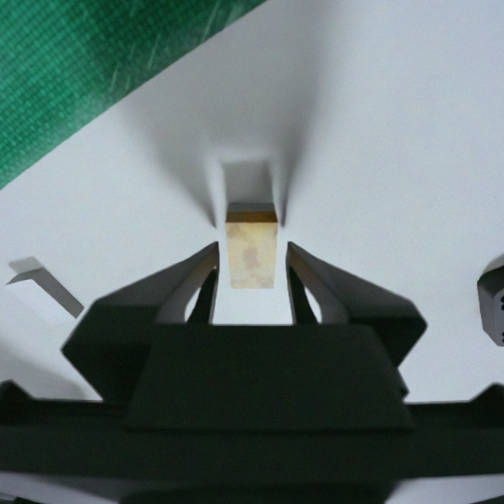

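Emit:
execute_actions(actions=[{"rows":[[-0.9524,1.666,1.007,-0.903,0,-0.683,-0.24,-0.271,1.049,0.595,-1.107,0,1.459,-0.525],[-0.9524,1.668,1.007,-0.903,0,-0.686,-0.28,-0.271,1.049,0.595,-1.107,0,1.459,-0.525],[-0.9524,1.669,1.007,-0.903,0,-0.689,-0.32,-0.271,1.049,0.595,-1.107,0,1.459,-0.525],[-0.9524,1.67,1.007,-0.903,0,-0.689,-0.36,-0.271,1.049,0.595,-1.107,0,1.459,-0.525],[-0.9524,1.67,1.007,-0.903,0,-0.689,-0.39,-0.271,1.049,0.595,-1.107,0,1.459,-0.525],[-0.9524,1.67,1.007,-0.903,0,-0.689,-0.41,-0.271,1.049,0.595,-1.107,0,1.459,-0.525],[-0.9524,1.67,1.007,-0.903,0,-0.689,-0.43,-0.271,1.049,0.595,-1.107,0,1.459,-0.525],[-0.9524,1.67,1.007,-0.903,0,-0.689,-0.45,-0.271,1.049,0.595,-1.107,0,1.459,-0.525],[-0.9524,1.67,1.007,-0.903,0,-0.689,-0.465,-0.271,1.049,0.595,-1.107,0,1.459,-0.525],[-0.9524,1.67,1.007,-0.903,0,-0.689,-0.48,-0.271,1.049,0.595,-1.107,0,1.459,-0.525],[-0.9524,1.662,1.007,-0.903,0,-0.689,-0.49,-0.271,1.049,0.595,-1.107,0,1.459,-0.525],[-0.9524,1.654,1.007,-0.903,0,-0.689,-0.50,-0.271,1.049,0.595,-1.107,0,1.459,-0.525],[-0.9524,1.646,1.007,-0.903,0,-0.689,-0.513,-0.271,1.049,0.595,-1.107,0,1.459,-0.525],[-0.9524,1.638,1.007,-0.903,0,-0.689,-0.513,-0.271,1.049,0.595,-1.107,0,1.459,-0.525],[-0.9524,1.63,1.007,-0.903,0,-0.689,-0.513,-0.271,1.049,0.595,-1.107,0,1.459,-0.525]],"steps":15}], pictures=false)

Emit:
execute_actions(actions=[{"rows":[[-0.9524,1.621,1.007,-0.903,0,-0.689,-0.513,-0.271,1.049,0.595,-1.107,0,1.459,-0.525],[-0.9524,1.611,1.007,-0.903,0,-0.689,-0.513,-0.271,1.049,0.595,-1.107,0,1.459,-0.525],[-0.9524,1.6025,1.007,-0.903,0,-0.689,-0.513,-0.271,1.049,0.595,-1.107,0,1.459,-0.525],[-0.9524,1.5962,1.007,-0.903,0,-0.689,-0.513,-0.271,1.049,0.595,-1.107,0,1.459,-0.525],[-0.9524,1.5916,1.004,-0.903,0,-0.689,-0.513,-0.271,1.049,0.595,-1.107,0,1.459,-0.525],[-0.9524,1.5861,1.0,-0.903,0,-0.689,-0.513,-0.271,1.049,0.595,-1.107,0,1.459,-0.525],[-0.9524,1.5799,0.996,-0.903,0,-0.689,-0.513,-0.271,1.049,0.595,-1.107,0,1.459,-0.525],[-0.9524,1.5729,0.992,-0.903,0,-0.689,-0.513,-0.271,1.049,0.595,-1.107,0,1.459,-0.525],[-0.9524,1.5654,0.9893,-0.903,0,-0.689,-0.513,-0.271,1.049,0.595,-1.107,0,1.459,-0.525],[-0.9524,1.5572,0.9871,-0.903,0,-0.689,-0.513,-0.271,1.049,0.595,-1.107,0,1.459,-0.525],[-0.9524,1.5486,0.9836,-0.903,0,-0.689,-0.513,-0.271,1.049,0.595,-1.107,0,1.459,-0.525],[-0.9524,1.5396,0.9789,-0.903,0,-0.689,-0.513,-0.271,1.049,0.595,-1.107,0,1.459,-0.525],[-0.9524,1.5302,0.973,-0.903,0,-0.689,-0.513,-0.271,1.049,0.595,-1.107,0,1.459,-0.525],[-0.9524,1.5205,0.966,-0.903,0,-0.689,-0.513,-0.271,1.049,0.595,-1.107,0,1.459,-0.525],[-0.9524,1.5106,0.958,-0.903,0,-0.689,-0.513,-0.271,1.049,0.595,-1.107,0,1.459,-0.525]],"steps":15}], pictures=false)

Emit:
execute_actions(actions=[{"rows":[[-0.9524,1.5006,0.9491,-0.903,0,-0.689,-0.513,-0.271,1.049,0.595,-1.107,0,1.459,-0.525],[-0.9524,1.4905,0.9394,-0.903,0,-0.689,-0.513,-0.271,1.049,0.595,-1.107,0,1.459,-0.525],[-0.9524,1.4804,0.9289,-0.903,0,-0.689,-0.513,-0.271,1.049,0.595,-1.107,0,1.459,-0.525],[-0.9524,1.4704,0.9177,-0.903,0,-0.689,-0.513,-0.271,1.049,0.595,-1.107,0,1.459,-0.525],[-0.9524,1.4605,0.906,-0.903,0,-0.689,-0.513,-0.271,1.049,0.595,-1.107,0,1.459,-0.525],[-0.9524,1.4508,0.8938,-0.903,0,-0.689,-0.513,-0.271,1.049,0.595,-1.107,0,1.459,-0.525],[-0.9524,1.4414,0.8811,-0.903,0,-0.689,-0.513,-0.271,1.049,0.595,-1.107,0,1.459,-0.525],[-0.9524,1.4324,0.8681,-0.903,0,-0.689,-0.513,-0.271,1.049,0.595,-1.107,0,1.459,-0.525],[-0.9524,1.4238,0.8549,-0.903,0,-0.689,-0.513,-0.271,1.049,0.595,-1.107,0,1.459,-0.525],[-0.9524,1.4156,0.8415,-0.903,0,-0.689,-0.513,-0.271,1.049,0.595,-1.107,0,1.459,-0.525],[-0.9524,1.4081,0.828,-0.903,0,-0.689,-0.513,-0.271,1.049,0.595,-1.107,0,1.459,-0.525],[-0.9524,1.4011,0.8145,-0.903,0,-0.689,-0.513,-0.271,1.049,0.595,-1.107,0,1.459,-0.525],[-0.9524,1.3949,0.8011,-0.903,0,-0.689,-0.513,-0.271,1.049,0.595,-1.107,0,1.459,-0.525],[-0.9524,1.3894,0.7879,-0.9025,0,-0.689,-0.513,-0.271,1.049,0.595,-1.107,0,1.459,-0.525],[-0.9524,1.3848,0.7749,-0.901,0,-0.689,-0.513,-0.271,1.049,0.595,-1.107,0,1.459,-0.525]],"steps":15}], pictures=false)

Emit:
execute_actions(actions=[{"rows":[[-0.9524,1.381,0.7622,-0.898,0,-0.689,-0.513,-0.271,1.049,0.595,-1.107,0,1.459,-0.525],[-0.9524,1.3783,0.75,-0.894,0,-0.689,-0.513,-0.271,1.049,0.595,-1.107,0,1.459,-0.525],[-0.9524,1.3766,0.7383,-0.889,0,-0.689,-0.513,-0.271,1.049,0.595,-1.107,0,1.459,-0.525],[-0.9524,1.3755,0.7271,-0.883,0,-0.689,-0.513,-0.271,1.049,0.595,-1.107,0,1.459,-0.525],[-0.9524,1.3746,0.7166,-0.8765,0,-0.689,-0.513,-0.271,1.049,0.595,-1.107,0,1.459,-0.525],[-0.9524,1.3737,0.7069,-0.8695,0,-0.689,-0.513,-0.271,1.049,0.595,-1.107,0,1.459,-0.525],[-0.9524,1.3728,0.698,-0.863,0,-0.689,-0.513,-0.271,1.049,0.595,-1.107,0,1.459,-0.525],[-0.9524,1.3718,0.69,-0.856,0,-0.689,-0.513,-0.271,1.049,0.595,-1.107,0,1.459,-0.525],[-0.9524,1.3709,0.683,-0.85,0,-0.689,-0.513,-0.271,1.049,0.595,-1.107,0,1.459,-0.525],[-0.9524,1.37,0.6771,-0.845,0,-0.689,-0.513,-0.271,1.049,0.595,-1.107,0,1.459,-0.525],[-0.9524,1.369,0.6724,-0.8415,0,-0.689,-0.513,-0.271,1.049,0.595,-1.107,0,1.459,-0.525],[-0.9524,1.368,0.6689,-0.8387,0,-0.689,-0.513,-0.271,1.049,0.595,-1.107,0,1.459,-0.525],[-0.9524,1.368,0.6665,-0.8363,0,-0.689,-0.513,-0.271,1.049,0.595,-1.107,0,1.459,-0.525],[-0.9524,1.368,0.6645,-0.8343,0,-0.689,-0.513,-0.271,1.049,0.595,-1.107,0,1.459,-0.525],[-0.9524,1.368,0.6625,-0.8323,0,-0.689,-0.513,-0.271,1.049,0.595,-1.107,0,1.459,-0.525]],"steps":15}], pictures=false)

Emit:
execute_actions(actions=[{"rows":[[-0.9524,1.373,0.6605,-0.8303,0,-0.689,-0.513,-0.271,1.049,0.595,-1.107,0,1.459,-0.525],[-0.9524,1.378,0.6585,-0.8283,0,-0.689,-0.513,-0.271,1.049,0.595,-1.107,0,1.459,-0.525],[-0.9524,1.383,0.6565,-0.8263,0,-0.689,-0.513,-0.271,1.049,0.595,-1.107,0,1.459,-0.525],[-0.9524,1.388,0.6545,-0.8243,0,-0.689,-0.513,-0.271,1.049,0.595,-1.107,0,1.459,-0.525],[-0.9524,1.388,0.6525,-0.8223,0,-0.689,-0.513,-0.271,1.049,0.595,-1.107,0,1.459,-0.525],[-0.9524,1.388,0.6505,-0.8203,0,-0.689,-0.513,-0.271,1.049,0.595,-1.107,0,1.459,-0.525],[-0.9524,1.388,0.6485,-0.8185,0,-0.689,-0.513,-0.271,1.049,0.595,-1.107,0,1.459,-0.525],[-0.9524,1.388,0.6465,-0.8185,0,-0.689,-0.513,-0.271,1.049,0.595,-1.107,0,1.459,-0.525],[-0.9524,1.388,0.6445,-0.8185,0,-0.689,-0.513,-0.271,1.049,0.595,-1.107,0,1.459,-0.525],[-0.9524,1.388,0.6425,-0.8185,0,-0.689,-0.513,-0.271,1.049,0.595,-1.107,0,1.459,-0.525],[-0.9524,1.388,0.6405,-0.8185,0,-0.689,-0.513,-0.271,1.049,0.595,-1.107,0,1.459,-0.525],[-0.9524,1.388,0.64,-0.8185,0,-0.689,-0.513,-0.271,1.049,0.595,-1.107,0,1.459,-0.525]],"steps":13}], pictures=false)

Emit:
execute_actions(actions=[{"rows":[[-0.9524,1.388,0.646,-0.8185,0,-0.689,-0.50,-0.271,1.049,0.595,-1.107,0,1.459,-0.525],[-0.9524,1.388,0.652,-0.8185,0,-0.689,-0.485,-0.271,1.049,0.595,-1.107,0,1.459,-0.525],[-0.9524,1.388,0.656,-0.8185,0,-0.689,-0.47,-0.271,1.049,0.595,-1.107,0,1.459,-0.525],[-0.9524,1.388,0.659,-0.8185,0,-0.689,-0.44,-0.271,1.049,0.595,-1.107,0,1.459,-0.525],[-0.9524,1.388,0.662,-0.8185,0,-0.689,-0.38,-0.271,1.049,0.595,-1.107,0,1.459,-0.525],[-0.9524,1.388,0.665,-0.8185,0,-0.689,-0.3,-0.271,1.049,0.595,-1.107,0,1.459,-0.525],[-0.9524,1.388,0.668,-0.8185,0,-0.689,-0.2,-0.271,1.049,0.595,-1.107,0,1.459,-0.525],[-0.9524,1.388,0.672,-0.8185,0,-0.689,-0.1,-0.271,1.049,0.595,-1.107,0,1.459,-0.525],[-0.9524,1.388,0.676,-0.8185,0,-0.689,0.0,-0.271,1.049,0.595,-1.107,0,1.459,-0.525],[-0.9524,1.388,0.68,-0.821,0,-0.689,0.1,-0.271,1.049,0.595,-1.107,0,1.459,-0.525],[-0.9524,1.388,0.684,-0.824,0,-0.689,0.2,-0.271,1.049,0.595,-1.107,0,1.459,-0.525],[-0.9524,1.388,0.688,-0.826,0,-0.689,0.3,-0.271,1.049,0.595,-1.107,0,1.459,-0.525],[-0.9524,1.388,0.691,-0.828,0,-0.689,0.3,-0.271,1.049,0.595,-1.107,0,1.459,-0.525]],"steps":13}], pictures=false)

Emit:
execute_actions(actions=[{"rows":[[-0.9524,1.388,0.6935,-0.828,0,-0.689,0.3,-0.271,1.049,0.595,-1.107,0,1.459,-0.525],[-0.9524,1.388,0.6965,-0.828,0,-0.689,0.3,-0.271,1.049,0.595,-1.107,0,1.459,-0.525],[-0.9524,1.388,0.7006,-0.828,0,-0.689,0.3,-0.271,1.049,0.595,-1.107,0,1.459,-0.525],[-0.9524,1.388,0.7065,-0.828,0,-0.689,0.3,-0.271,1.049,0.595,-1.107,0,1.459,-0.525],[-0.9524,1.388,0.7133,-0.828,0,-0.689,0.3,-0.271,1.049,0.595,-1.107,0,1.459,-0.525],[-0.951,1.388,0.7207,-0.828,0,-0.689,0.3,-0.271,1.049,0.595,-1.107,0,1.459,-0.525],[-0.9471,1.388,0.7285,-0.828,0,-0.689,0.3,-0.271,1.049,0.595,-1.107,0,1.459,-0.525],[-0.9409,1.388,0.7363,-0.828,0,-0.689,0.3,-0.271,1.049,0.595,-1.107,0,1.459,-0.525],[-0.9325,1.388,0.7437,-0.828,0,-0.689,0.3,-0.271,1.049,0.595,-1.107,0,1.459,-0.525],[-0.9222,1.388,0.7505,-0.828,0,-0.689,0.3,-0.271,1.049,0.595,-1.107,0,1.459,-0.525],[-0.9102,1.388,0.7564,-0.828,0,-0.684,0.3,-0.271,1.049,0.595,-1.107,0,1.459,-0.525],[-0.8968,1.388,0.761,-0.828,0,-0.679,0.3,-0.271,1.049,0.595,-1.107,0,1.459,-0.525],[-0.8822,1.388,0.7639,-0.828,0,-0.674,0.3,-0.271,1.049,0.595,-1.107,0,1.459,-0.525],[-0.8666,1.388,0.765,-0.828,0,-0.669,0.3,-0.271,1.049,0.595,-1.107,0,1.459,-0.525],[-0.8502,1.388,0.765,-0.828,0,-0.664,0.3,-0.271,1.049,0.595,-1.107,0,1.459,-0.525]],"steps":15}], pictures=false)

Emit:
execute_actions(actions=[{"rows":[[-0.8332,1.388,0.765,-0.828,0,-0.659,0.3,-0.271,1.049,0.595,-1.107,0,1.459,-0.525],[-0.8159,1.388,0.765,-0.828,0,-0.654,0.3,-0.271,1.049,0.595,-1.107,0,1.459,-0.525],[-0.7985,1.388,0.7596,-0.828,0,-0.649,0.3,-0.271,1.049,0.595,-1.107,0,1.459,-0.525],[-0.7812,1.388,0.7542,-0.828,0,-0.644,0.3,-0.271,1.049,0.595,-1.107,0,1.459,-0.525],[-0.7642,1.388,0.7488,-0.828,0,-0.639,0.3,-0.271,1.049,0.595,-1.107,0,1.459,-0.525],[-0.7478,1.388,0.7434,-0.828,0,-0.634,0.3,-0.271,1.049,0.595,-1.107,0,1.459,-0.525],[-0.7322,1.388,0.738,-0.828,0,-0.629,0.3,-0.271,1.049,0.595,-1.107,0,1.459,-0.525],[-0.7176,1.388,0.7326,-0.828,0,-0.624,0.3,-0.271,1.049,0.595,-1.107,0,1.459,-0.525],[-0.7042,1.388,0.7272,-0.828,0,-0.619,0.3,-0.271,1.049,0.595,-1.107,0,1.459,-0.525],[-0.6922,1.388,0.722,-0.828,0,-0.619,0.3,-0.271,1.049,0.595,-1.107,0,1.459,-0.525],[-0.6819,1.388,0.7165,-0.828,0,-0.619,0.3,-0.271,1.049,0.595,-1.107,0,1.459,-0.525],[-0.6735,1.388,0.711,-0.828,0,-0.619,0.3,-0.271,1.049,0.595,-1.107,0,1.459,-0.525],[-0.6673,1.388,0.7055,-0.828,0,-0.619,0.3,-0.271,1.049,0.595,-1.107,0,1.459,-0.525],[-0.6634,1.388,0.7,-0.828,0,-0.619,0.3,-0.271,1.049,0.595,-1.107,0,1.459,-0.525],[-0.6615,1.388,0.6945,-0.828,0,-0.619,0.3,-0.271,1.049,0.595,-1.107,0,1.459,-0.525]],"steps":15}], pictures=false)

Emit:
execute_actions(actions=[{"rows":[[-0.6603,1.388,0.689,-0.828,0,-0.619,0.3,-0.271,1.049,0.595,-1.107,0,1.459,-0.525],[-0.6591,1.388,0.6837,-0.828,0,-0.619,0.3,-0.271,1.049,0.595,-1.107,0,1.459,-0.525],[-0.6579,1.388,0.6786,-0.828,0,-0.619,0.3,-0.271,1.049,0.595,-1.107,0,1.459,-0.525],[-0.6567,1.388,0.6738,-0.828,0,-0.619,0.3,-0.271,1.049,0.595,-1.107,0,1.459,-0.525],[-0.6555,1.388,0.6693,-0.828,0,-0.619,0.3,-0.271,1.049,0.595,-1.107,0,1.459,-0.525],[-0.6543,1.388,0.6652,-0.828,0,-0.619,0.3,-0.271,1.049,0.595,-1.107,0,1.459,-0.525],[-0.6531,1.388,0.6615,-0.828,0,-0.619,0.3,-0.271,1.049,0.595,-1.107,0,1.459,-0.525],[-0.6519,1.388,0.6583,-0.828,0,-0.619,0.2,-0.271,1.049,0.595,-1.107,0,1.459,-0.525],[-0.6507,1.388,0.6556,-0.828,0,-0.619,0.1,-0.271,1.049,0.595,-1.107,0,1.459,-0.525],[-0.6495,1.388,0.6532,-0.828,0,-0.619,0.0,-0.271,1.049,0.595,-1.107,0,1.459,-0.525],[-0.6483,1.388,0.6512,-0.828,0,-0.619,-0.1,-0.271,1.049,0.595,-1.107,0,1.459,-0.525],[-0.6472,1.388,0.6497,-0.828,0,-0.619,-0.2,-0.271,1.049,0.595,-1.107,0,1.459,-0.525],[-0.647,1.388,0.6487,-0.828,0,-0.619,-0.2,-0.271,1.049,0.595,-1.107,0,1.459,-0.525],[-0.647,1.388,0.648,-0.828,0,-0.619,-0.2,-0.271,1.049,0.595,-1.107,0,1.459,-0.525]],"steps":15}], pictures=true)

Emit:
execute_actions(actions=[{"rows":[[-0.647,1.388,0.648,-0.828,0,-0.619,-0.27,-0.271,1.049,0.595,-1.107,0,1.459,-0.525],[-0.647,1.388,0.648,-0.828,0,-0.619,-0.33,-0.271,1.049,0.595,-1.107,0,1.459,-0.525],[-0.651,1.388,0.648,-0.828,0,-0.619,-0.38,-0.271,1.049,0.595,-1.107,0,1.459,-0.525],[-0.655,1.388,0.652,-0.828,0,-0.619,-0.41,-0.271,1.049,0.595,-1.107,0,1.459,-0.525],[-0.66,1.388,0.656,-0.828,0,-0.619,-0.43,-0.271,1.049,0.595,-1.107,0,1.459,-0.525],[-0.66,1.388,0.66,-0.828,0,-0.619,-0.45,-0.271,1.049,0.595,-1.107,0,1.459,-0.525],[-0.66,1.388,0.664,-0.828,0,-0.619,-0.465,-0.271,1.049,0.595,-1.107,0,1.459,-0.525],[-0.66,1.388,0.668,-0.828,0,-0.619,-0.48,-0.271,1.049,0.595,-1.107,0,1.459,-0.525],[-0.66,1.388,0.672,-0.828,0,-0.619,-0.49,-0.271,1.049,0.595,-1.107,0,1.459,-0.525],[-0.66,1.388,0.676,-0.828,0,-0.619,-0.50,-0.271,1.049,0.595,-1.107,0,1.459,-0.525],[-0.66,1.388,0.68,-0.828,0,-0.619,-0.513,-0.271,1.049,0.595,-1.107,0,1.459,-0.525],[-0.66,1.388,0.685,-0.828,0,-0.619,-0.513,-0.271,1.049,0.595,-1.107,0,1.459,-0.525],[-0.66,1.388,0.691,-0.828,0,-0.619,-0.513,-0.271,1.049,0.595,-1.107,0,1.459,-0.525],[-0.66,1.388,0.697,-0.828,0,-0.619,-0.513,-0.271,1.049,0.595,-1.107,0,1.459,-0.525]],"steps":14}], pictures=false)

Emit:
execute_actions(actions=[{"rows":[[-0.66,1.389,0.7011,-0.828,0,-0.619,-0.513,-0.271,1.049,0.595,-1.107,0,1.459,-0.525],[-0.66,1.391,0.7043,-0.828,0,-0.619,-0.513,-0.271,1.049,0.595,-1.107,0,1.459,-0.525],[-0.661,1.393,0.7094,-0.828,0,-0.619,-0.513,-0.271,1.049,0.595,-1.107,0,1.459,-0.525],[-0.663,1.396,0.7162,-0.832,0,-0.619,-0.513,-0.271,1.049,0.595,-1.107,0,1.459,-0.525],[-0.665,1.399,0.7247,-0.837,0,-0.619,-0.513,-0.271,1.049,0.595,-1.107,0,1.459,-0.525],[-0.667,1.402,0.7347,-0.843,0,-0.619,-0.513,-0.271,1.049,0.595,-1.107,0,1.459,-0.525],[-0.669,1.405,0.7461,-0.85,0,-0.619,-0.513,-0.271,1.049,0.595,-1.107,0,1.459,-0.525],[-0.671,1.4085,0.7586,-0.858,0,-0.619,-0.513,-0.271,1.049,0.595,-1.107,0,1.459,-0.525],[-0.673,1.4117,0.7721,-0.866,0,-0.619,-0.513,-0.271,1.049,0.595,-1.107,0,1.459,-0.525],[-0.6763,1.4145,0.7866,-0.875,0,-0.623,-0.513,-0.271,1.049,0.595,-1.107,0,1.459,-0.525],[-0.6826,1.418,0.8018,-0.884,0,-0.627,-0.513,-0.271,1.049,0.595,-1.107,0,1.459,-0.525],[-0.691,1.4221,0.8176,-0.892,0,-0.631,-0.513,-0.271,1.049,0.595,-1.107,0,1.459,-0.525],[-0.7013,1.4268,0.8338,-0.9,0,-0.635,-0.513,-0.271,1.049,0.595,-1.107,0,1.459,-0.525],[-0.7132,1.4321,0.8503,-0.907,0,-0.639,-0.513,-0.271,1.049,0.595,-1.107,0,1.459,-0.525],[-0.7267,1.4379,0.867,-0.913,0,-0.643,-0.513,-0.271,1.049,0.595,-1.107,0,1.459,-0.525]],"steps":15}], pictures=false)

Emit:
execute_actions(actions=[{"rows":[[-0.7413,1.4441,0.8837,-0.917,0,-0.647,-0.513,-0.271,1.049,0.595,-1.107,0,1.459,-0.525],[-0.757,1.4508,0.9002,-0.919,0,-0.651,-0.513,-0.271,1.049,0.595,-1.107,0,1.459,-0.525],[-0.7734,1.4579,0.9164,-0.92,0,-0.655,-0.513,-0.271,1.049,0.595,-1.107,0,1.459,-0.525],[-0.7904,1.4653,0.9322,-0.92,0,-0.659,-0.513,-0.271,1.049,0.595,-1.107,0,1.459,-0.525],[-0.8078,1.473,0.9474,-0.92,0,-0.663,-0.513,-0.271,1.049,0.595,-1.107,0,1.459,-0.525],[-0.8252,1.4809,0.9619,-0.92,0,-0.667,-0.513,-0.271,1.049,0.595,-1.107,0,1.459,-0.525],[-0.8426,1.4891,0.9754,-0.92,0,-0.671,-0.513,-0.271,1.049,0.595,-1.107,0,1.459,-0.525],[-0.8596,1.4974,0.9879,-0.916,0,-0.675,-0.513,-0.271,1.049,0.595,-1.107,0,1.459,-0.525],[-0.876,1.5058,0.9993,-0.912,0,-0.679,-0.513,-0.271,1.049,0.595,-1.107,0,1.459,-0.525],[-0.8917,1.5143,1.0093,-0.912,0,-0.683,-0.513,-0.271,1.049,0.595,-1.107,0,1.459,-0.525],[-0.9063,1.5227,1.0178,-0.912,0,-0.686,-0.513,-0.271,1.049,0.595,-1.107,0,1.459,-0.525],[-0.9198,1.5312,1.0246,-0.912,0,-0.688,-0.513,-0.271,1.049,0.595,-1.107,0,1.459,-0.525],[-0.9317,1.5396,1.0297,-0.912,0,-0.688,-0.513,-0.271,1.049,0.595,-1.107,0,1.459,-0.525],[-0.942,1.5479,1.0329,-0.912,0,-0.688,-0.513,-0.271,1.049,0.595,-1.107,0,1.459,-0.525],[-0.9504,1.5561,1.034,-0.912,0,-0.688,-0.513,-0.271,1.049,0.595,-1.107,0,1.459,-0.525]],"steps":15}], pictures=false)

Emit:
execute_actions(actions=[{"rows":[[-0.9567,1.564,1.034,-0.912,0,-0.688,-0.513,-0.271,1.049,0.595,-1.107,0,1.459,-0.525],[-0.9606,1.5717,1.034,-0.912,0,-0.688,-0.513,-0.271,1.049,0.595,-1.107,0,1.459,-0.525],[-0.9625,1.5791,1.034,-0.912,0,-0.688,-0.513,-0.271,1.049,0.595,-1.107,0,1.459,-0.525],[-0.9637,1.5862,1.034,-0.912,0,-0.688,-0.513,-0.271,1.049,0.595,-1.107,0,1.459,-0.525],[-0.9649,1.5929,1.031,-0.912,0,-0.688,-0.513,-0.271,1.049,0.595,-1.107,0,1.459,-0.525],[-0.9661,1.5991,1.028,-0.912,0,-0.688,-0.513,-0.271,1.049,0.595,-1.107,0,1.459,-0.525],[-0.9673,1.6049,1.025,-0.912,0,-0.688,-0.513,-0.271,1.049,0.595,-1.107,0,1.459,-0.525],[-0.9685,1.6102,1.022,-0.912,0,-0.688,-0.513,-0.271,1.049,0.595,-1.107,0,1.459,-0.525],[-0.9697,1.6149,1.019,-0.912,0,-0.688,-0.513,-0.271,1.049,0.595,-1.107,0,1.459,-0.525],[-0.9709,1.619,1.016,-0.912,0,-0.688,-0.513,-0.271,1.049,0.595,-1.107,0,1.459,-0.525],[-0.9721,1.6225,1.013,-0.912,0,-0.688,-0.513,-0.271,1.049,0.595,-1.107,0,1.459,-0.525],[-0.9733,1.6253,1.013,-0.912,0,-0.688,-0.513,-0.271,1.049,0.595,-1.107,0,1.459,-0.525],[-0.9745,1.6273,1.013,-0.912,0,-0.688,-0.513,-0.271,1.049,0.595,-1.107,0,1.459,-0.525],[-0.9757,1.6286,1.013,-0.912,0,-0.688,-0.513,-0.271,1.049,0.595,-1.107,0,1.459,-0.525],[-0.9765,1.629,1.013,-0.912,0,-0.688,-0.513,-0.271,1.049,0.595,-1.107,0,1.459,-0.525]],"steps":15}], pictures=false)

Emit:
execute_actions(actions=[{"steps":8}], pictures=true)

Emit:
zoom_image(camera="cam_right_wrist", region=[170, 150, 340, 320])

Emit:
zoom_image(camera="cam_low", region=[285, 120, 385, 220])

Scene clock: 626.70 s of 7120.00 s.
left_arm: end_effector_position=(+0.1617, -0.0502, +0.0227) grip_measured=-0.479 end_effector_quat_wxyz=(-0.000, +0.214, +0.977, +0.001) | right_arm: end_effector_position=(+0.2519, -0.2683, +0.0651) grip_measured=-0.483 end_effector_quat_wxyz=(-0.012, +0.703, +0.711, -0.009)
Joint positions: left_arm=[-0.966  1.649  0.988 -0.912 -0.001 -0.676  0.024] | right_arm=[-0.263  1.069  0.565 -1.097 -0.001  1.458  0.024]
Joint velocities: left_arm=[ 0.005  0.015  0.002 -0.017 -0.022  0.007  0.001] | right_arm=[-0.005  0.015  0.002 -0.032  0.095  0.022 -0.001]
Joint torques (N m, as the arm reports them, + toward a larger angle): left_arm=[  1.04 -12.03   7.83   0.18  -0.06  -0.14] | right_arm=[-0.57 -4.12  9.3  -0.11  0.1   0.07]
Steps of this call (steps 1 to 15: the robot went on to your last target; steps 16 to 90: nothing new was sent; then 46.20 s passed at rest; steps 91 to 105: all 15 steps of this action). Readings (joint positions):
91: left_arm=[-0.966 1.644 0.988 -0.913 -0.001 -0.668] | right_arm=[-0.263 1.069 0.565 -1.097 -0.001 1.458]
92: left_arm=[-0.966 1.644 0.988 -0.913 -0.001 -0.669] | right_arm=[-0.263 1.069 0.565 -1.097 -0.001 1.458]
94: left_arm=[-0.966 1.645 0.988 -0.913 -0.001 -0.672] | right_arm=[-0.263 1.069 0.565 -1.097 -0.001 1.458]
98: left_arm=[-0.966 1.648 0.988 -0.913 -0.001 -0.675] | right_arm=[-0.263 1.069 0.565 -1.097 -0.001 1.458]
105: the state above

Scene clock: 627.20 s of 7120.00 s.
left_arm: end_effector_position=(+0.1619, -0.0506, +0.0527) grip_measured=-0.479 end_effector_quat_wxyz=(+0.023, +0.214, +0.976, -0.027) | right_arm: end_effector_position=(+0.2519, -0.2683, +0.0651) grip_measured=-0.483 end_effector_quat_wxyz=(-0.012, +0.703, +0.711, -0.009)
Joint positions: left_arm=[-0.966  1.56   0.971 -0.911 -0.001 -0.677  0.024] | right_arm=[-0.263  1.069  0.565 -1.097 -0.001  1.458  0.024]
Joint velocities: left_arm=[-0.015 -0.347 -0.168  0.007  0.022 -0.007 -0.001] | right_arm=[-0.005  0.005  0.007 -0.027 -0.037  0.037  0.001]
Joint torques (N m, as the arm reports them, + toward a larger angle): left_arm=[  1.14 -11.78   6.8    0.15  -0.06  -0.14] | right_arm=[-0.6  -4.16  9.31 -0.12  0.09  0.07]
Steps of this call (steps 1 to 15: all 15 steps of this action). Readings (joint positions):
1: left_arm=[-0.966 1.649 0.988 -0.912 -0.001 -0.676] | right_arm=[-0.263 1.069 0.565 -1.097 -0.001 1.458]
2: left_arm=[-0.966 1.648 0.988 -0.912 -0.001 -0.676] | right_arm=[-0.263 1.069 0.565 -1.097 -0.001 1.458]
4: left_arm=[-0.966 1.646 0.988 -0.912 -0.001 -0.677] | right_arm=[-0.263 1.069 0.565 -1.097 -0.001 1.458]
8: left_arm=[-0.966 1.627 0.988 -0.912 -0.001 -0.677] | right_arm=[-0.263 1.069 0.565 -1.097 -0.001 1.458]
15: the state above

Scene clock: 627.70 s of 7120.00 s.
left_arm: end_effector_position=(+0.1304, +0.0123, +0.0458) grip_measured=-0.479 end_effector_quat_wxyz=(+0.011, +0.214, +0.977, -0.013) | right_arm: end_effector_position=(+0.2519, -0.2683, +0.0651) grip_measured=-0.483 end_effector_quat_wxyz=(-0.012, +0.703, +0.711, -0.009)
Joint positions: left_arm=[-0.966  1.42   0.795 -0.911 -0.001 -0.677  0.024] | right_arm=[-0.263  1.069  0.565 -1.097 -0.001  1.458  0.024]
Joint velocities: left_arm=[-0.015 -0.181 -0.374  0.002 -0.081  0.022 -0.   ] | right_arm=[-0.005  0.015 -0.022 -0.022  0.022  0.007 -0.   ]
Joint torques (N m, as the arm reports them, + toward a larger angle): left_arm=[ 0.98 -9.17  6.97  0.16 -0.06 -0.12] | right_arm=[-0.6  -4.13  9.29 -0.12  0.09  0.07]
Steps of this call (steps 1 to 15: all 15 steps of this action). Readings (joint positions):
1: left_arm=[-0.966 1.548 0.964 -0.911 -0.001 -0.677] | right_arm=[-0.263 1.069 0.565 -1.097 -0.001 1.458]
2: left_arm=[-0.966 1.537 0.956 -0.911 -0.001 -0.677] | right_arm=[-0.263 1.069 0.565 -1.097 -0.001 1.458]
4: left_arm=[-0.966 1.514 0.937 -0.911 -0.001 -0.677] | right_arm=[-0.263 1.069 0.565 -1.097 -0.001 1.458]
8: left_arm=[-0.966 1.474 0.890 -0.911 -0.001 -0.677] | right_arm=[-0.263 1.069 0.565 -1.097 -0.001 1.458]
15: the state above

Scene clock: 628.20 s of 7120.00 s.
left_arm: end_effector_position=(+0.1093, +0.0546, +0.0127) grip_measured=-0.479 end_effector_quat_wxyz=(-0.004, +0.214, +0.977, +0.006) | right_arm: end_effector_position=(+0.2519, -0.2683, +0.0651) grip_measured=-0.483 end_effector_quat_wxyz=(-0.012, +0.703, +0.711, -0.009)
Joint positions: left_arm=[-0.966  1.399  0.662 -0.848 -0.001 -0.677  0.024] | right_arm=[-0.263  1.069  0.565 -1.097 -0.001  1.458  0.024]
Joint velocities: left_arm=[-0.015  0.005 -0.042  0.061 -0.051  0.007  0.001] | right_arm=[-0.015 -0.024  0.012 -0.002 -0.007  0.022 -0.   ]
Joint torques (N m, as the arm reports them, + toward a larger angle): left_arm=[ 1.03 -8.85  6.48  0.16 -0.06 -0.15] | right_arm=[-0.61 -4.14  9.3  -0.11  0.1   0.07]
Steps of this call (steps 1 to 15: all 15 steps of this action). Readings (joint positions):
1: left_arm=[-0.966 1.414 0.781 -0.910 -0.001 -0.677] | right_arm=[-0.263 1.069 0.565 -1.097 -0.001 1.458]
2: left_arm=[-0.966 1.410 0.768 -0.909 -0.001 -0.677] | right_arm=[-0.263 1.069 0.565 -1.097 -0.001 1.458]
4: left_arm=[-0.966 1.403 0.744 -0.903 -0.001 -0.677] | right_arm=[-0.263 1.069 0.565 -1.097 -0.001 1.458]
8: left_arm=[-0.966 1.400 0.701 -0.880 -0.001 -0.677] | right_arm=[-0.263 1.069 0.565 -1.097 -0.001 1.458]
15: the state above

Scene clock: 628.63 s of 7120.00 s.
left_arm: end_effector_position=(+0.1089, +0.0554, +0.0098) grip_measured=-0.479 end_effector_quat_wxyz=(-0.002, +0.214, +0.977, +0.003) | right_arm: end_effector_position=(+0.2519, -0.2683, +0.0651) grip_measured=-0.483 end_effector_quat_wxyz=(-0.012, +0.703, +0.711, -0.009)
Joint positions: left_arm=[-0.966  1.398  0.651 -0.83  -0.001 -0.677  0.024] | right_arm=[-0.263  1.069  0.565 -1.097 -0.001  1.458  0.024]
Joint velocities: left_arm=[-0.005  0.005 -0.002 -0.007  0.051  0.022  0.001] | right_arm=[ 0.005  0.005 -0.012 -0.032  0.007  0.066 -0.   ]
Joint torques (N m, as the arm reports them, + toward a larger angle): left_arm=[ 1.06 -7.5   5.32  0.13 -0.04 -0.15] | right_arm=[-0.61 -4.12  9.31 -0.12  0.1   0.07]
Steps of this call (steps 1 to 13: all 13 steps of this action). Readings (joint positions):
1: left_arm=[-0.966 1.398 0.660 -0.846 -0.001 -0.677] | right_arm=[-0.263 1.069 0.565 -1.097 -0.001 1.458]
2: left_arm=[-0.966 1.398 0.659 -0.843 -0.001 -0.677] | right_arm=[-0.263 1.069 0.565 -1.097 -0.001 1.458]
4: left_arm=[-0.966 1.398 0.657 -0.838 -0.001 -0.677] | right_arm=[-0.263 1.069 0.565 -1.097 -0.001 1.458]
8: left_arm=[-0.966 1.398 0.651 -0.830 -0.001 -0.677] | right_arm=[-0.263 1.069 0.565 -1.097 -0.001 1.458]
13: the state above

Scene clock: 629.07 s of 7120.00 s.
left_arm: end_effector_position=(+0.1094, +0.0550, +0.0099) grip_measured=+0.287 end_effector_quat_wxyz=(-0.001, +0.213, +0.977, +0.002) | right_arm: end_effector_position=(+0.2519, -0.2683, +0.0651) grip_measured=-0.483 end_effector_quat_wxyz=(-0.012, +0.703, +0.711, -0.009)
Joint positions: left_arm=[-0.965  1.398  0.651 -0.827 -0.002 -0.677  0.06 ] | right_arm=[-0.263  1.069  0.565 -1.097 -0.001  1.458  0.024]
Joint velocities: left_arm=[-0.024 -0.005  0.002  0.007 -0.022 -0.007  0.022] | right_arm=[-0.005 -0.015 -0.002  0.002  0.007 -0.095  0.001]
Joint torques (N m, as the arm reports them, + toward a larger angle): left_arm=[ 1.15 -7.33  9.03 -0.21 -0.03 -0.15] | right_arm=[-0.61 -4.14  9.29 -0.11  0.1   0.07]
Steps of this call (steps 1 to 13: all 13 steps of this action). Readings (joint positions):
1: left_arm=[-0.966 1.398 0.651 -0.829 -0.001 -0.677] | right_arm=[-0.263 1.069 0.565 -1.097 -0.001 1.458]
2: left_arm=[-0.966 1.398 0.651 -0.829 -0.001 -0.677] | right_arm=[-0.263 1.069 0.565 -1.097 -0.001 1.458]
4: left_arm=[-0.966 1.398 0.651 -0.829 -0.001 -0.677] | right_arm=[-0.263 1.069 0.565 -1.097 -0.001 1.458]
8: left_arm=[-0.965 1.398 0.651 -0.827 -0.002 -0.677] | right_arm=[-0.263 1.069 0.565 -1.097 -0.001 1.458]
13: the state above

Scene clock: 629.57 s of 7120.00 s.
left_arm: end_effector_position=(+0.1460, +0.0326, +0.0323) grip_measured=+0.298 end_effector_quat_wxyz=(+0.024, +0.180, +0.983, -0.027) | right_arm: end_effector_position=(+0.2519, -0.2683, +0.0651) grip_measured=-0.483 end_effector_quat_wxyz=(-0.012, +0.703, +0.711, -0.009)
Joint positions: left_arm=[-0.898  1.398  0.726 -0.827 -0.001 -0.677  0.061] | right_arm=[-0.263  1.069  0.565 -1.097 -0.001  1.458  0.024]
Joint velocities: left_arm=[ 0.454  0.005  0.085 -0.012 -0.022 -0.051  0.001] | right_arm=[ 0.015 -0.005 -0.007 -0.012  0.007 -0.022 -0.   ]
Joint torques (N m, as the arm reports them, + toward a larger angle): left_arm=[ 1.44 -8.26  8.93 -0.04 -0.02  0.12] | right_arm=[-0.62 -4.13  9.31 -0.12  0.09  0.07]
Steps of this call (steps 1 to 15: all 15 steps of this action). Readings (joint positions):
1: left_arm=[-0.965 1.398 0.651 -0.827 -0.002 -0.677] | right_arm=[-0.263 1.069 0.565 -1.097 -0.001 1.458]
2: left_arm=[-0.965 1.398 0.651 -0.827 -0.002 -0.677] | right_arm=[-0.263 1.069 0.565 -1.097 -0.001 1.458]
4: left_arm=[-0.965 1.398 0.652 -0.827 -0.002 -0.677] | right_arm=[-0.263 1.069 0.565 -1.097 -0.001 1.458]
8: left_arm=[-0.964 1.398 0.673 -0.827 -0.002 -0.677] | right_arm=[-0.263 1.069 0.565 -1.097 -0.001 1.458]
15: the state above

Scene clock: 630.07 s of 7120.00 s.
left_arm: end_effector_position=(+0.2011, +0.0839, +0.0270) grip_measured=+0.298 end_effector_quat_wxyz=(+0.021, +0.090, +0.996, -0.018) | right_arm: end_effector_position=(+0.2519, -0.2683, +0.0651) grip_measured=-0.483 end_effector_quat_wxyz=(-0.012, +0.703, +0.711, -0.009)
Joint positions: left_arm=[-0.675  1.398  0.709 -0.827 -0.001 -0.636  0.061] | right_arm=[-0.263  1.069  0.565 -1.097 -0.001  1.458  0.024]
Joint velocities: left_arm=[ 0.151 -0.005 -0.188 -0.017 -0.051 -0.022  0.001] | right_arm=[-0.005 -0.005  0.002  0.002 -0.081 -0.007 -0.   ]
Joint torques (N m, as the arm reports them, + toward a larger angle): left_arm=[ 0.56 -7.78  6.3  -0.17 -0.04  0.15] | right_arm=[-0.59 -4.12  9.3  -0.12  0.1   0.07]
Steps of this call (steps 1 to 15: all 15 steps of this action). Readings (joint positions):
1: left_arm=[-0.881 1.398 0.728 -0.827 -0.001 -0.676] | right_arm=[-0.263 1.069 0.565 -1.097 -0.001 1.458]
2: left_arm=[-0.863 1.398 0.729 -0.827 -0.001 -0.674] | right_arm=[-0.263 1.069 0.565 -1.097 -0.001 1.458]
4: left_arm=[-0.825 1.398 0.729 -0.827 -0.001 -0.669] | right_arm=[-0.263 1.069 0.565 -1.097 -0.001 1.458]
8: left_arm=[-0.754 1.398 0.729 -0.827 -0.001 -0.654] | right_arm=[-0.263 1.069 0.565 -1.097 -0.001 1.458]
15: the state above

Scene clock: 630.57 s of 7120.00 s.
left_arm: end_effector_position=(+0.1839, +0.1081, +0.0097) grip_measured=-0.197 end_effector_quat_wxyz=(-0.002, +0.086, +0.996, +0.002) | right_arm: end_effector_position=(+0.2519, -0.2683, +0.0651) grip_measured=-0.483 end_effector_quat_wxyz=(-0.012, +0.703, +0.711, -0.009)
Joint positions: left_arm=[-0.661  1.398  0.65  -0.827 -0.    -0.631  0.038] | right_arm=[-0.263  1.069  0.565 -1.097 -0.001  1.458  0.024]
Joint velocities: left_arm=[ 0.015  0.005 -0.007  0.002 -0.037 -0.007 -0.001] | right_arm=[-0.005  0.005 -0.012 -0.002  0.037 -0.037 -0.001]
Joint torques (N m, as the arm reports them, + toward a larger angle): left_arm=[ 1.12 -7.35  5.96 -0.22 -0.06  0.15] | right_arm=[-0.61 -4.15  9.3  -0.12  0.1   0.07]
Steps of this call (steps 1 to 15: all 15 steps of this action). Readings (joint positions):
1: left_arm=[-0.671 1.398 0.702 -0.827 -0.001 -0.635] | right_arm=[-0.263 1.069 0.565 -1.097 -0.001 1.458]
2: left_arm=[-0.669 1.398 0.695 -0.827 -0.001 -0.635] | right_arm=[-0.263 1.069 0.565 -1.097 -0.001 1.458]
4: left_arm=[-0.668 1.398 0.683 -0.827 -0.001 -0.633] | right_arm=[-0.263 1.069 0.565 -1.097 -0.001 1.458]
8: left_arm=[-0.668 1.398 0.664 -0.827 -0.001 -0.632] | right_arm=[-0.263 1.069 0.565 -1.097 -0.001 1.458]
15: the state above
camera_calibration (this result's frames):
cam_left_wrist: T_world_to_cam=[[-0.181118, -0.983457, -0.00286896, 0.134674], [-0.788316, 0.143435, 0.598318, 0.130465], [-0.588009, 0.110628, -0.801253, 0.228294], [0, 0, 0, 1]] pos_world=[0.261478, 0.0884769, 0.105248]
cam_right_wrist: T_world_to_cam=[[-0.999452, -0.0129378, 0.0304798, 0.24807], [0.00743531, 0.809308, 0.587337, 0.178896], [-0.0322664, 0.587242, -0.808768, 0.344215], [0, 0, 0, 1]] pos_world=[0.257711, -0.34371, 0.165757]

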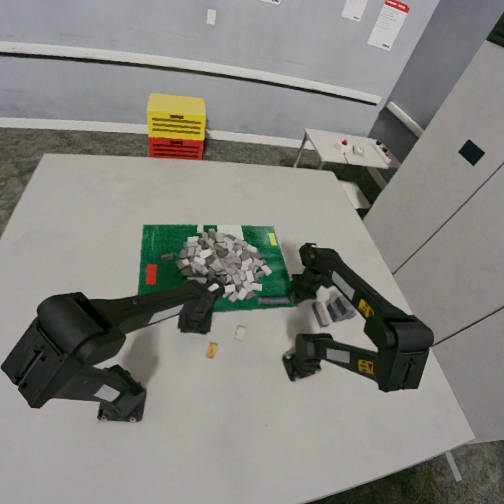

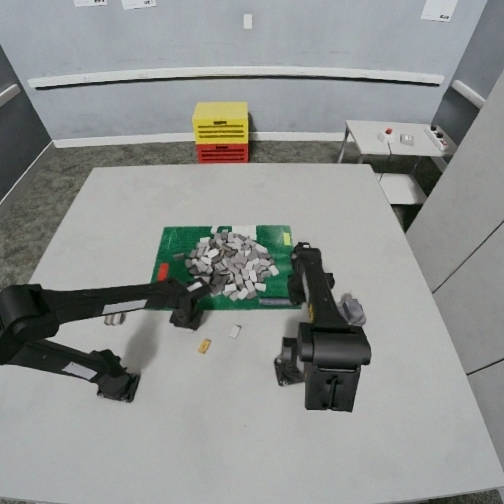

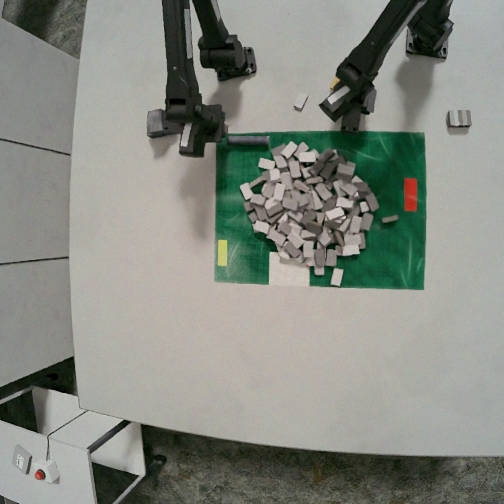

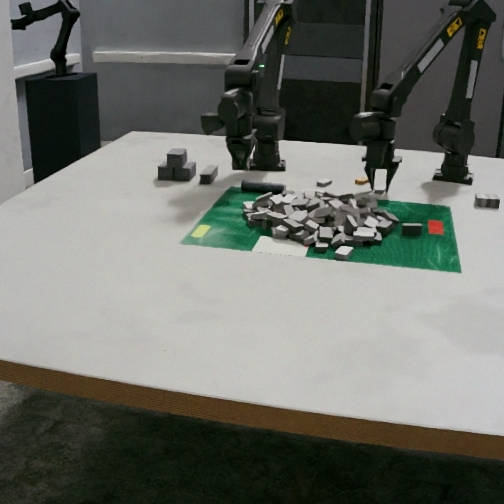

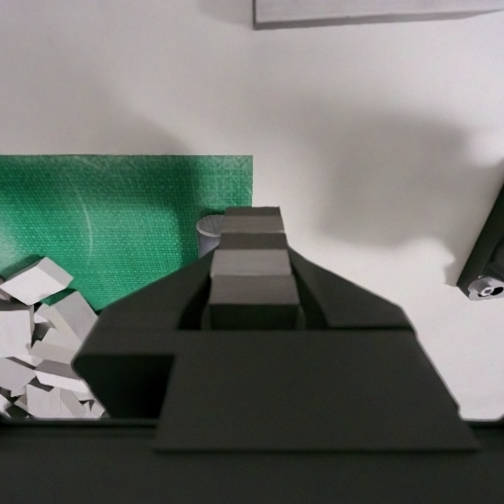

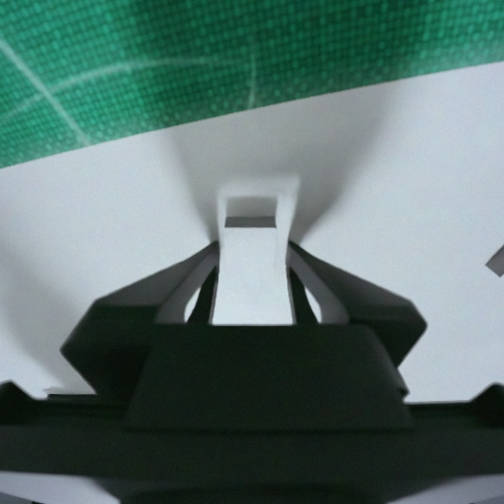

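Scene clock: 631.03 s of 7120.00 s.
left_arm: end_effector_position=(+0.1840, +0.1081, +0.0097) grip_measured=-0.478 end_effector_quat_wxyz=(-0.002, +0.086, +0.996, +0.002) | right_arm: end_effector_position=(+0.2519, -0.2683, +0.0651) grip_measured=-0.483 end_effector_quat_wxyz=(-0.012, +0.703, +0.711, -0.009)
Joint positions: left_arm=[-0.661  1.398  0.65  -0.827 -0.    -0.631  0.025] | right_arm=[-0.263  1.069  0.565 -1.097 -0.001  1.458  0.024]
Joint velocities: left_arm=[-0.005 -0.015 -0.002 -0.007  0.022 -0.095 -0.001] | right_arm=[-0.005  0.005  0.002 -0.017 -0.037  0.022 -0.   ]
Joint torques (N m, as the arm reports them, + toward a larger angle): left_arm=[ 0.25 -7.5   9.49 -0.23 -0.09  0.14] | right_arm=[-0.6  -4.13  9.3  -0.12  0.1   0.07]
Steps of this call (steps 1 to 14: all 14 steps of this action). Readings (joint positions):
1: left_arm=[-0.661 1.398 0.650 -0.827 -0.000 -0.631] | right_arm=[-0.263 1.069 0.565 -1.097 -0.001 1.458]
2: left_arm=[-0.661 1.398 0.650 -0.827 -0.000 -0.631] | right_arm=[-0.263 1.069 0.565 -1.097 -0.001 1.458]
4: left_arm=[-0.661 1.398 0.650 -0.827 0.000 -0.631] | right_arm=[-0.263 1.069 0.565 -1.097 -0.001 1.458]
8: left_arm=[-0.661 1.398 0.650 -0.827 -0.000 -0.631] | right_arm=[-0.263 1.069 0.565 -1.097 -0.001 1.458]
14: the state above

Scene clock: 631.53 s of 7120.00 s.
left_arm: end_effector_position=(+0.2133, +0.0668, +0.0472) grip_measured=-0.478 end_effector_quat_wxyz=(+0.021, +0.096, +0.995, -0.018) | right_arm: end_effector_position=(+0.2519, -0.2683, +0.0651) grip_measured=-0.483 end_effector_quat_wxyz=(-0.012, +0.703, +0.711, -0.009)
Joint positions: left_arm=[-0.683  1.411  0.789 -0.893 -0.    -0.631  0.025] | right_arm=[-0.263  1.069  0.565 -1.097 -0.001  1.458  0.024]
Joint velocities: left_arm=[-0.308  0.142  0.481 -0.188 -0.037  0.022 -0.   ] | right_arm=[-0.015 -0.005 -0.027  0.002  0.051  0.007 -0.001]
Joint torques (N m, as the arm reports them, + toward a larger angle): left_arm=[-2.02 -6.46 10.34 -0.3  -0.05 -0.13] | right_arm=[-0.62 -4.12  9.31 -0.12  0.1   0.07]
Steps of this call (steps 1 to 15: all 15 steps of this action). Readings (joint positions):
1: left_arm=[-0.661 1.398 0.650 -0.827 -0.000 -0.631] | right_arm=[-0.263 1.069 0.565 -1.097 -0.001 1.458]
2: left_arm=[-0.661 1.398 0.651 -0.827 -0.000 -0.631] | right_arm=[-0.263 1.069 0.565 -1.097 -0.001 1.458]
4: left_arm=[-0.661 1.398 0.655 -0.827 -0.000 -0.631] | right_arm=[-0.263 1.069 0.565 -1.097 -0.001 1.458]
8: left_arm=[-0.661 1.398 0.684 -0.841 -0.000 -0.631] | right_arm=[-0.263 1.069 0.565 -1.097 -0.001 1.458]
15: the state above

Scene clock: 632.03 s of 7120.00 s.
left_arm: end_effector_position=(+0.1806, -0.0505, +0.0726) grip_measured=-0.478 end_effector_quat_wxyz=(+0.040, +0.198, +0.978, -0.047) | right_arm: end_effector_position=(+0.2519, -0.2683, +0.0651) grip_measured=-0.483 end_effector_quat_wxyz=(-0.012, +0.703, +0.711, -0.009)
Joint positions: left_arm=[-0.926  1.522  0.985 -0.911 -0.    -0.668  0.025] | right_arm=[-0.263  1.069  0.565 -1.097 -0.001  1.458  0.024]
Joint velocities: left_arm=[-0.347  0.23   0.115 -0.017 -0.022 -0.066 -0.001] | right_arm=[ 0.005 -0.005  0.012  0.017  0.051 -0.022 -0.   ]
Joint torques (N m, as the arm reports them, + toward a larger angle): left_arm=[-0.41 -8.64 10.3  -0.01 -0.05 -0.12] | right_arm=[-0.62 -4.15  9.3  -0.12  0.1   0.07]
Steps of this call (steps 1 to 15: all 15 steps of this action). Readings (joint positions):
1: left_arm=[-0.694 1.415 0.806 -0.899 -0.000 -0.632] | right_arm=[-0.263 1.069 0.565 -1.097 -0.001 1.458]
2: left_arm=[-0.707 1.421 0.823 -0.904 -0.000 -0.633] | right_arm=[-0.263 1.069 0.565 -1.097 -0.001 1.458]
4: left_arm=[-0.740 1.434 0.857 -0.909 -0.000 -0.637] | right_arm=[-0.263 1.069 0.565 -1.097 -0.001 1.458]
8: left_arm=[-0.814 1.465 0.918 -0.911 -0.000 -0.649] | right_arm=[-0.263 1.069 0.565 -1.097 -0.001 1.458]
15: the state above

Scene clock: 632.53 s of 7120.00 s.
left_arm: end_effector_position=(+0.1655, -0.0525, +0.0360) grip_measured=-0.478 end_effector_quat_wxyz=(+0.010, +0.211, +0.977, -0.013) | right_arm: end_effector_position=(+0.2519, -0.2683, +0.0651) grip_measured=-0.483 end_effector_quat_wxyz=(-0.012, +0.703, +0.711, -0.009)
Joint positions: left_arm=[-0.96   1.616  0.989 -0.911 -0.    -0.676  0.025] | right_arm=[-0.263  1.069  0.565 -1.097 -0.001  1.458  0.024]
Joint velocities: left_arm=[-0.005  0.015  0.002 -0.017 -0.022 -0.037  0.001] | right_arm=[-0.005 -0.005 -0.022 -0.002 -0.007 -0.007 -0.001]
Joint torques (N m, as the arm reports them, + toward a larger angle): left_arm=[-1.13 -9.58  8.41 -0.18 -0.06 -0.14] | right_arm=[-0.6  -4.15  9.31 -0.12  0.09  0.07]
Steps of this call (steps 1 to 15: all 15 steps of this action). Readings (joint positions):
1: left_arm=[-0.937 1.530 0.988 -0.911 -0.000 -0.670] | right_arm=[-0.263 1.069 0.565 -1.097 -0.001 1.458]
2: left_arm=[-0.946 1.538 0.989 -0.911 -0.000 -0.671] | right_arm=[-0.263 1.069 0.565 -1.097 -0.001 1.458]
4: left_arm=[-0.956 1.554 0.989 -0.911 -0.000 -0.672] | right_arm=[-0.263 1.069 0.565 -1.097 -0.001 1.458]
8: left_arm=[-0.960 1.586 0.989 -0.911 -0.000 -0.674] | right_arm=[-0.263 1.069 0.565 -1.097 -0.001 1.458]
15: the state above

Scene clock: 632.80 s of 7120.00 s.
left_arm: end_effector_position=(+0.1644, -0.0530, +0.0357) grip_measured=-0.478 end_effector_quat_wxyz=(+0.010, +0.213, +0.977, -0.012) | right_arm: end_effector_position=(+0.2519, -0.2683, +0.0651) grip_measured=-0.483 end_effector_quat_wxyz=(-0.012, +0.703, +0.711, -0.009)
Joint positions: left_arm=[-0.963  1.617  0.989 -0.911 -0.    -0.676  0.025] | right_arm=[-0.263  1.069  0.565 -1.097 -0.001  1.458  0.024]
Joint velocities: left_arm=[-0.005 -0.015  0.002 -0.002 -0.022  0.022  0.   ] | right_arm=[-0.005 -0.005 -0.002 -0.002  0.007  0.037 -0.001]
Joint torques (N m, as the arm reports them, + toward a larger angle): left_arm=[-1.1  -9.59  8.54 -0.17 -0.05 -0.14] | right_arm=[-0.63 -4.13  9.3  -0.13  0.1   0.07]
Steps of this call (steps 1 to 8: the robot went on to your last target). Readings (joint positions):
1: left_arm=[-0.960 1.616 0.989 -0.911 -0.000 -0.676] | right_arm=[-0.263 1.069 0.565 -1.097 -0.001 1.458]
2: left_arm=[-0.961 1.617 0.989 -0.911 -0.000 -0.676] | right_arm=[-0.263 1.069 0.565 -1.097 -0.001 1.458]
4: left_arm=[-0.962 1.617 0.989 -0.911 -0.000 -0.676] | right_arm=[-0.263 1.069 0.565 -1.097 -0.001 1.458]
8: the state above
camera_calibration (this result's frames):
cam_left_wrist: T_world_to_cam=[[-0.425382, -0.904807, 0.0193479, 0.0164106], [-0.735596, 0.358126, 0.575017, 0.126208], [-0.527208, 0.230369, -0.817913, 0.252448], [0, 0, 0, 1]] pos_world=[0.232912, -0.0885063, 0.133592]
cam_right_wrist: T_world_to_cam=[[-0.999452, -0.0129378, 0.0304798, 0.24807], [0.00743531, 0.809308, 0.587337, 0.178896], [-0.0322664, 0.587242, -0.808768, 0.344215], [0, 0, 0, 1]] pos_world=[0.257711, -0.34371, 0.165757]

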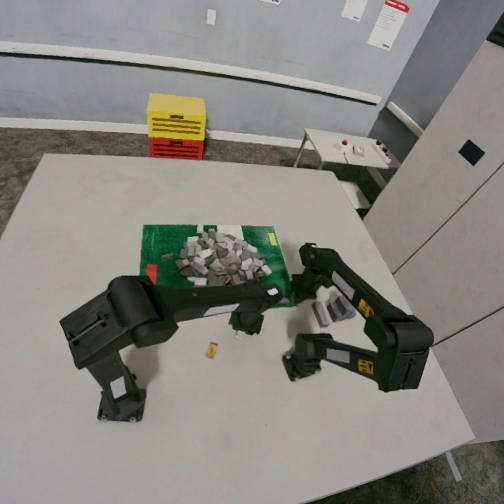

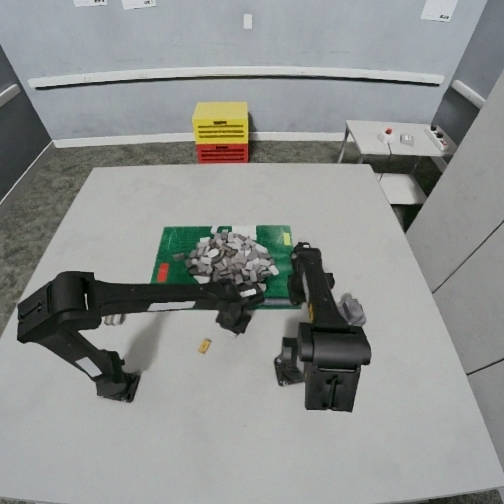

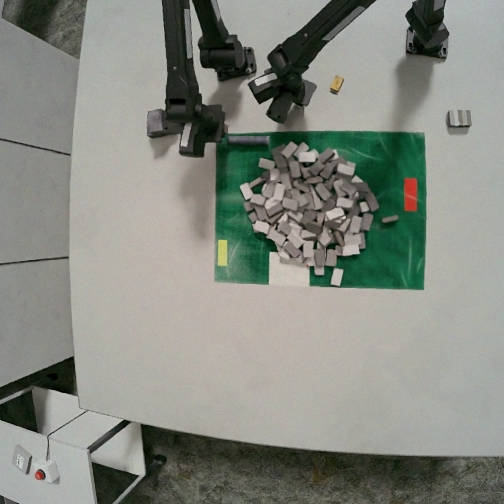

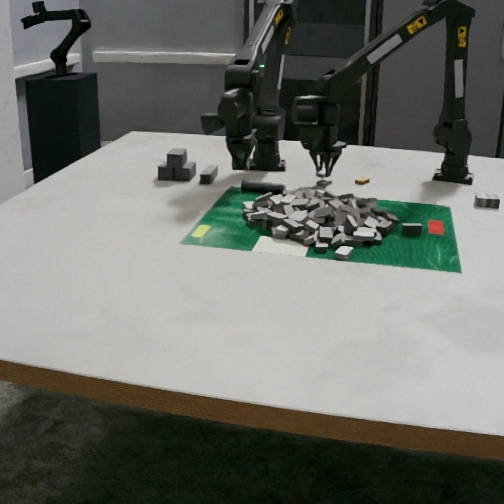

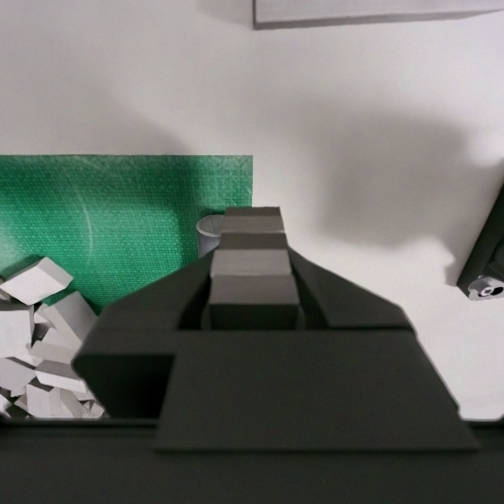

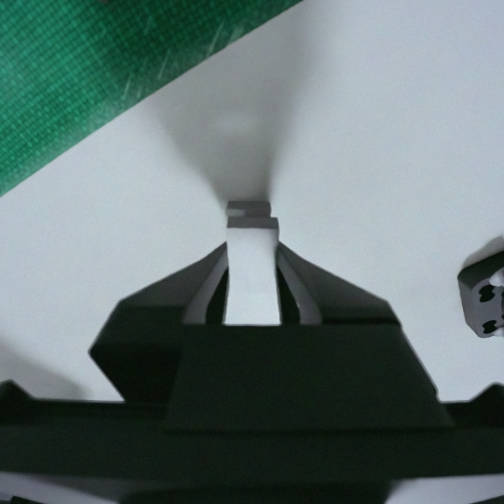

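Region (170, 150, 340, 320) of cam_right_wrist's 504x504 image, scaled by 2.965, with more detail than that image has.

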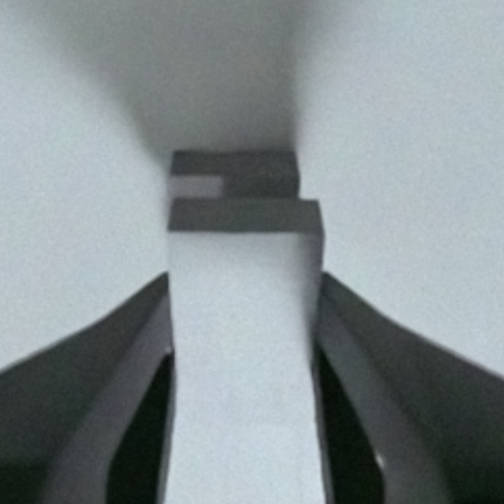

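Region (285, 120, 385, 220) of cam_low's 504x504 image, scaled by 5.040, with more detail than that image has.

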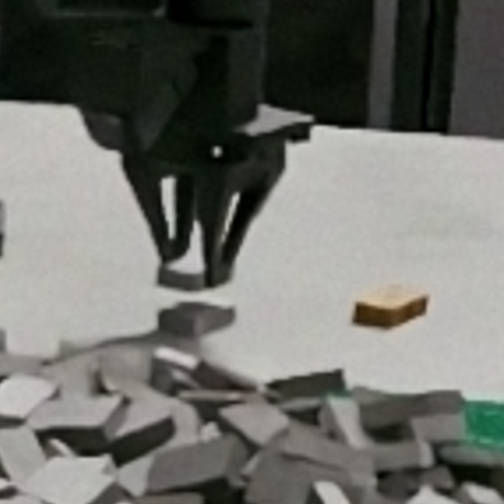

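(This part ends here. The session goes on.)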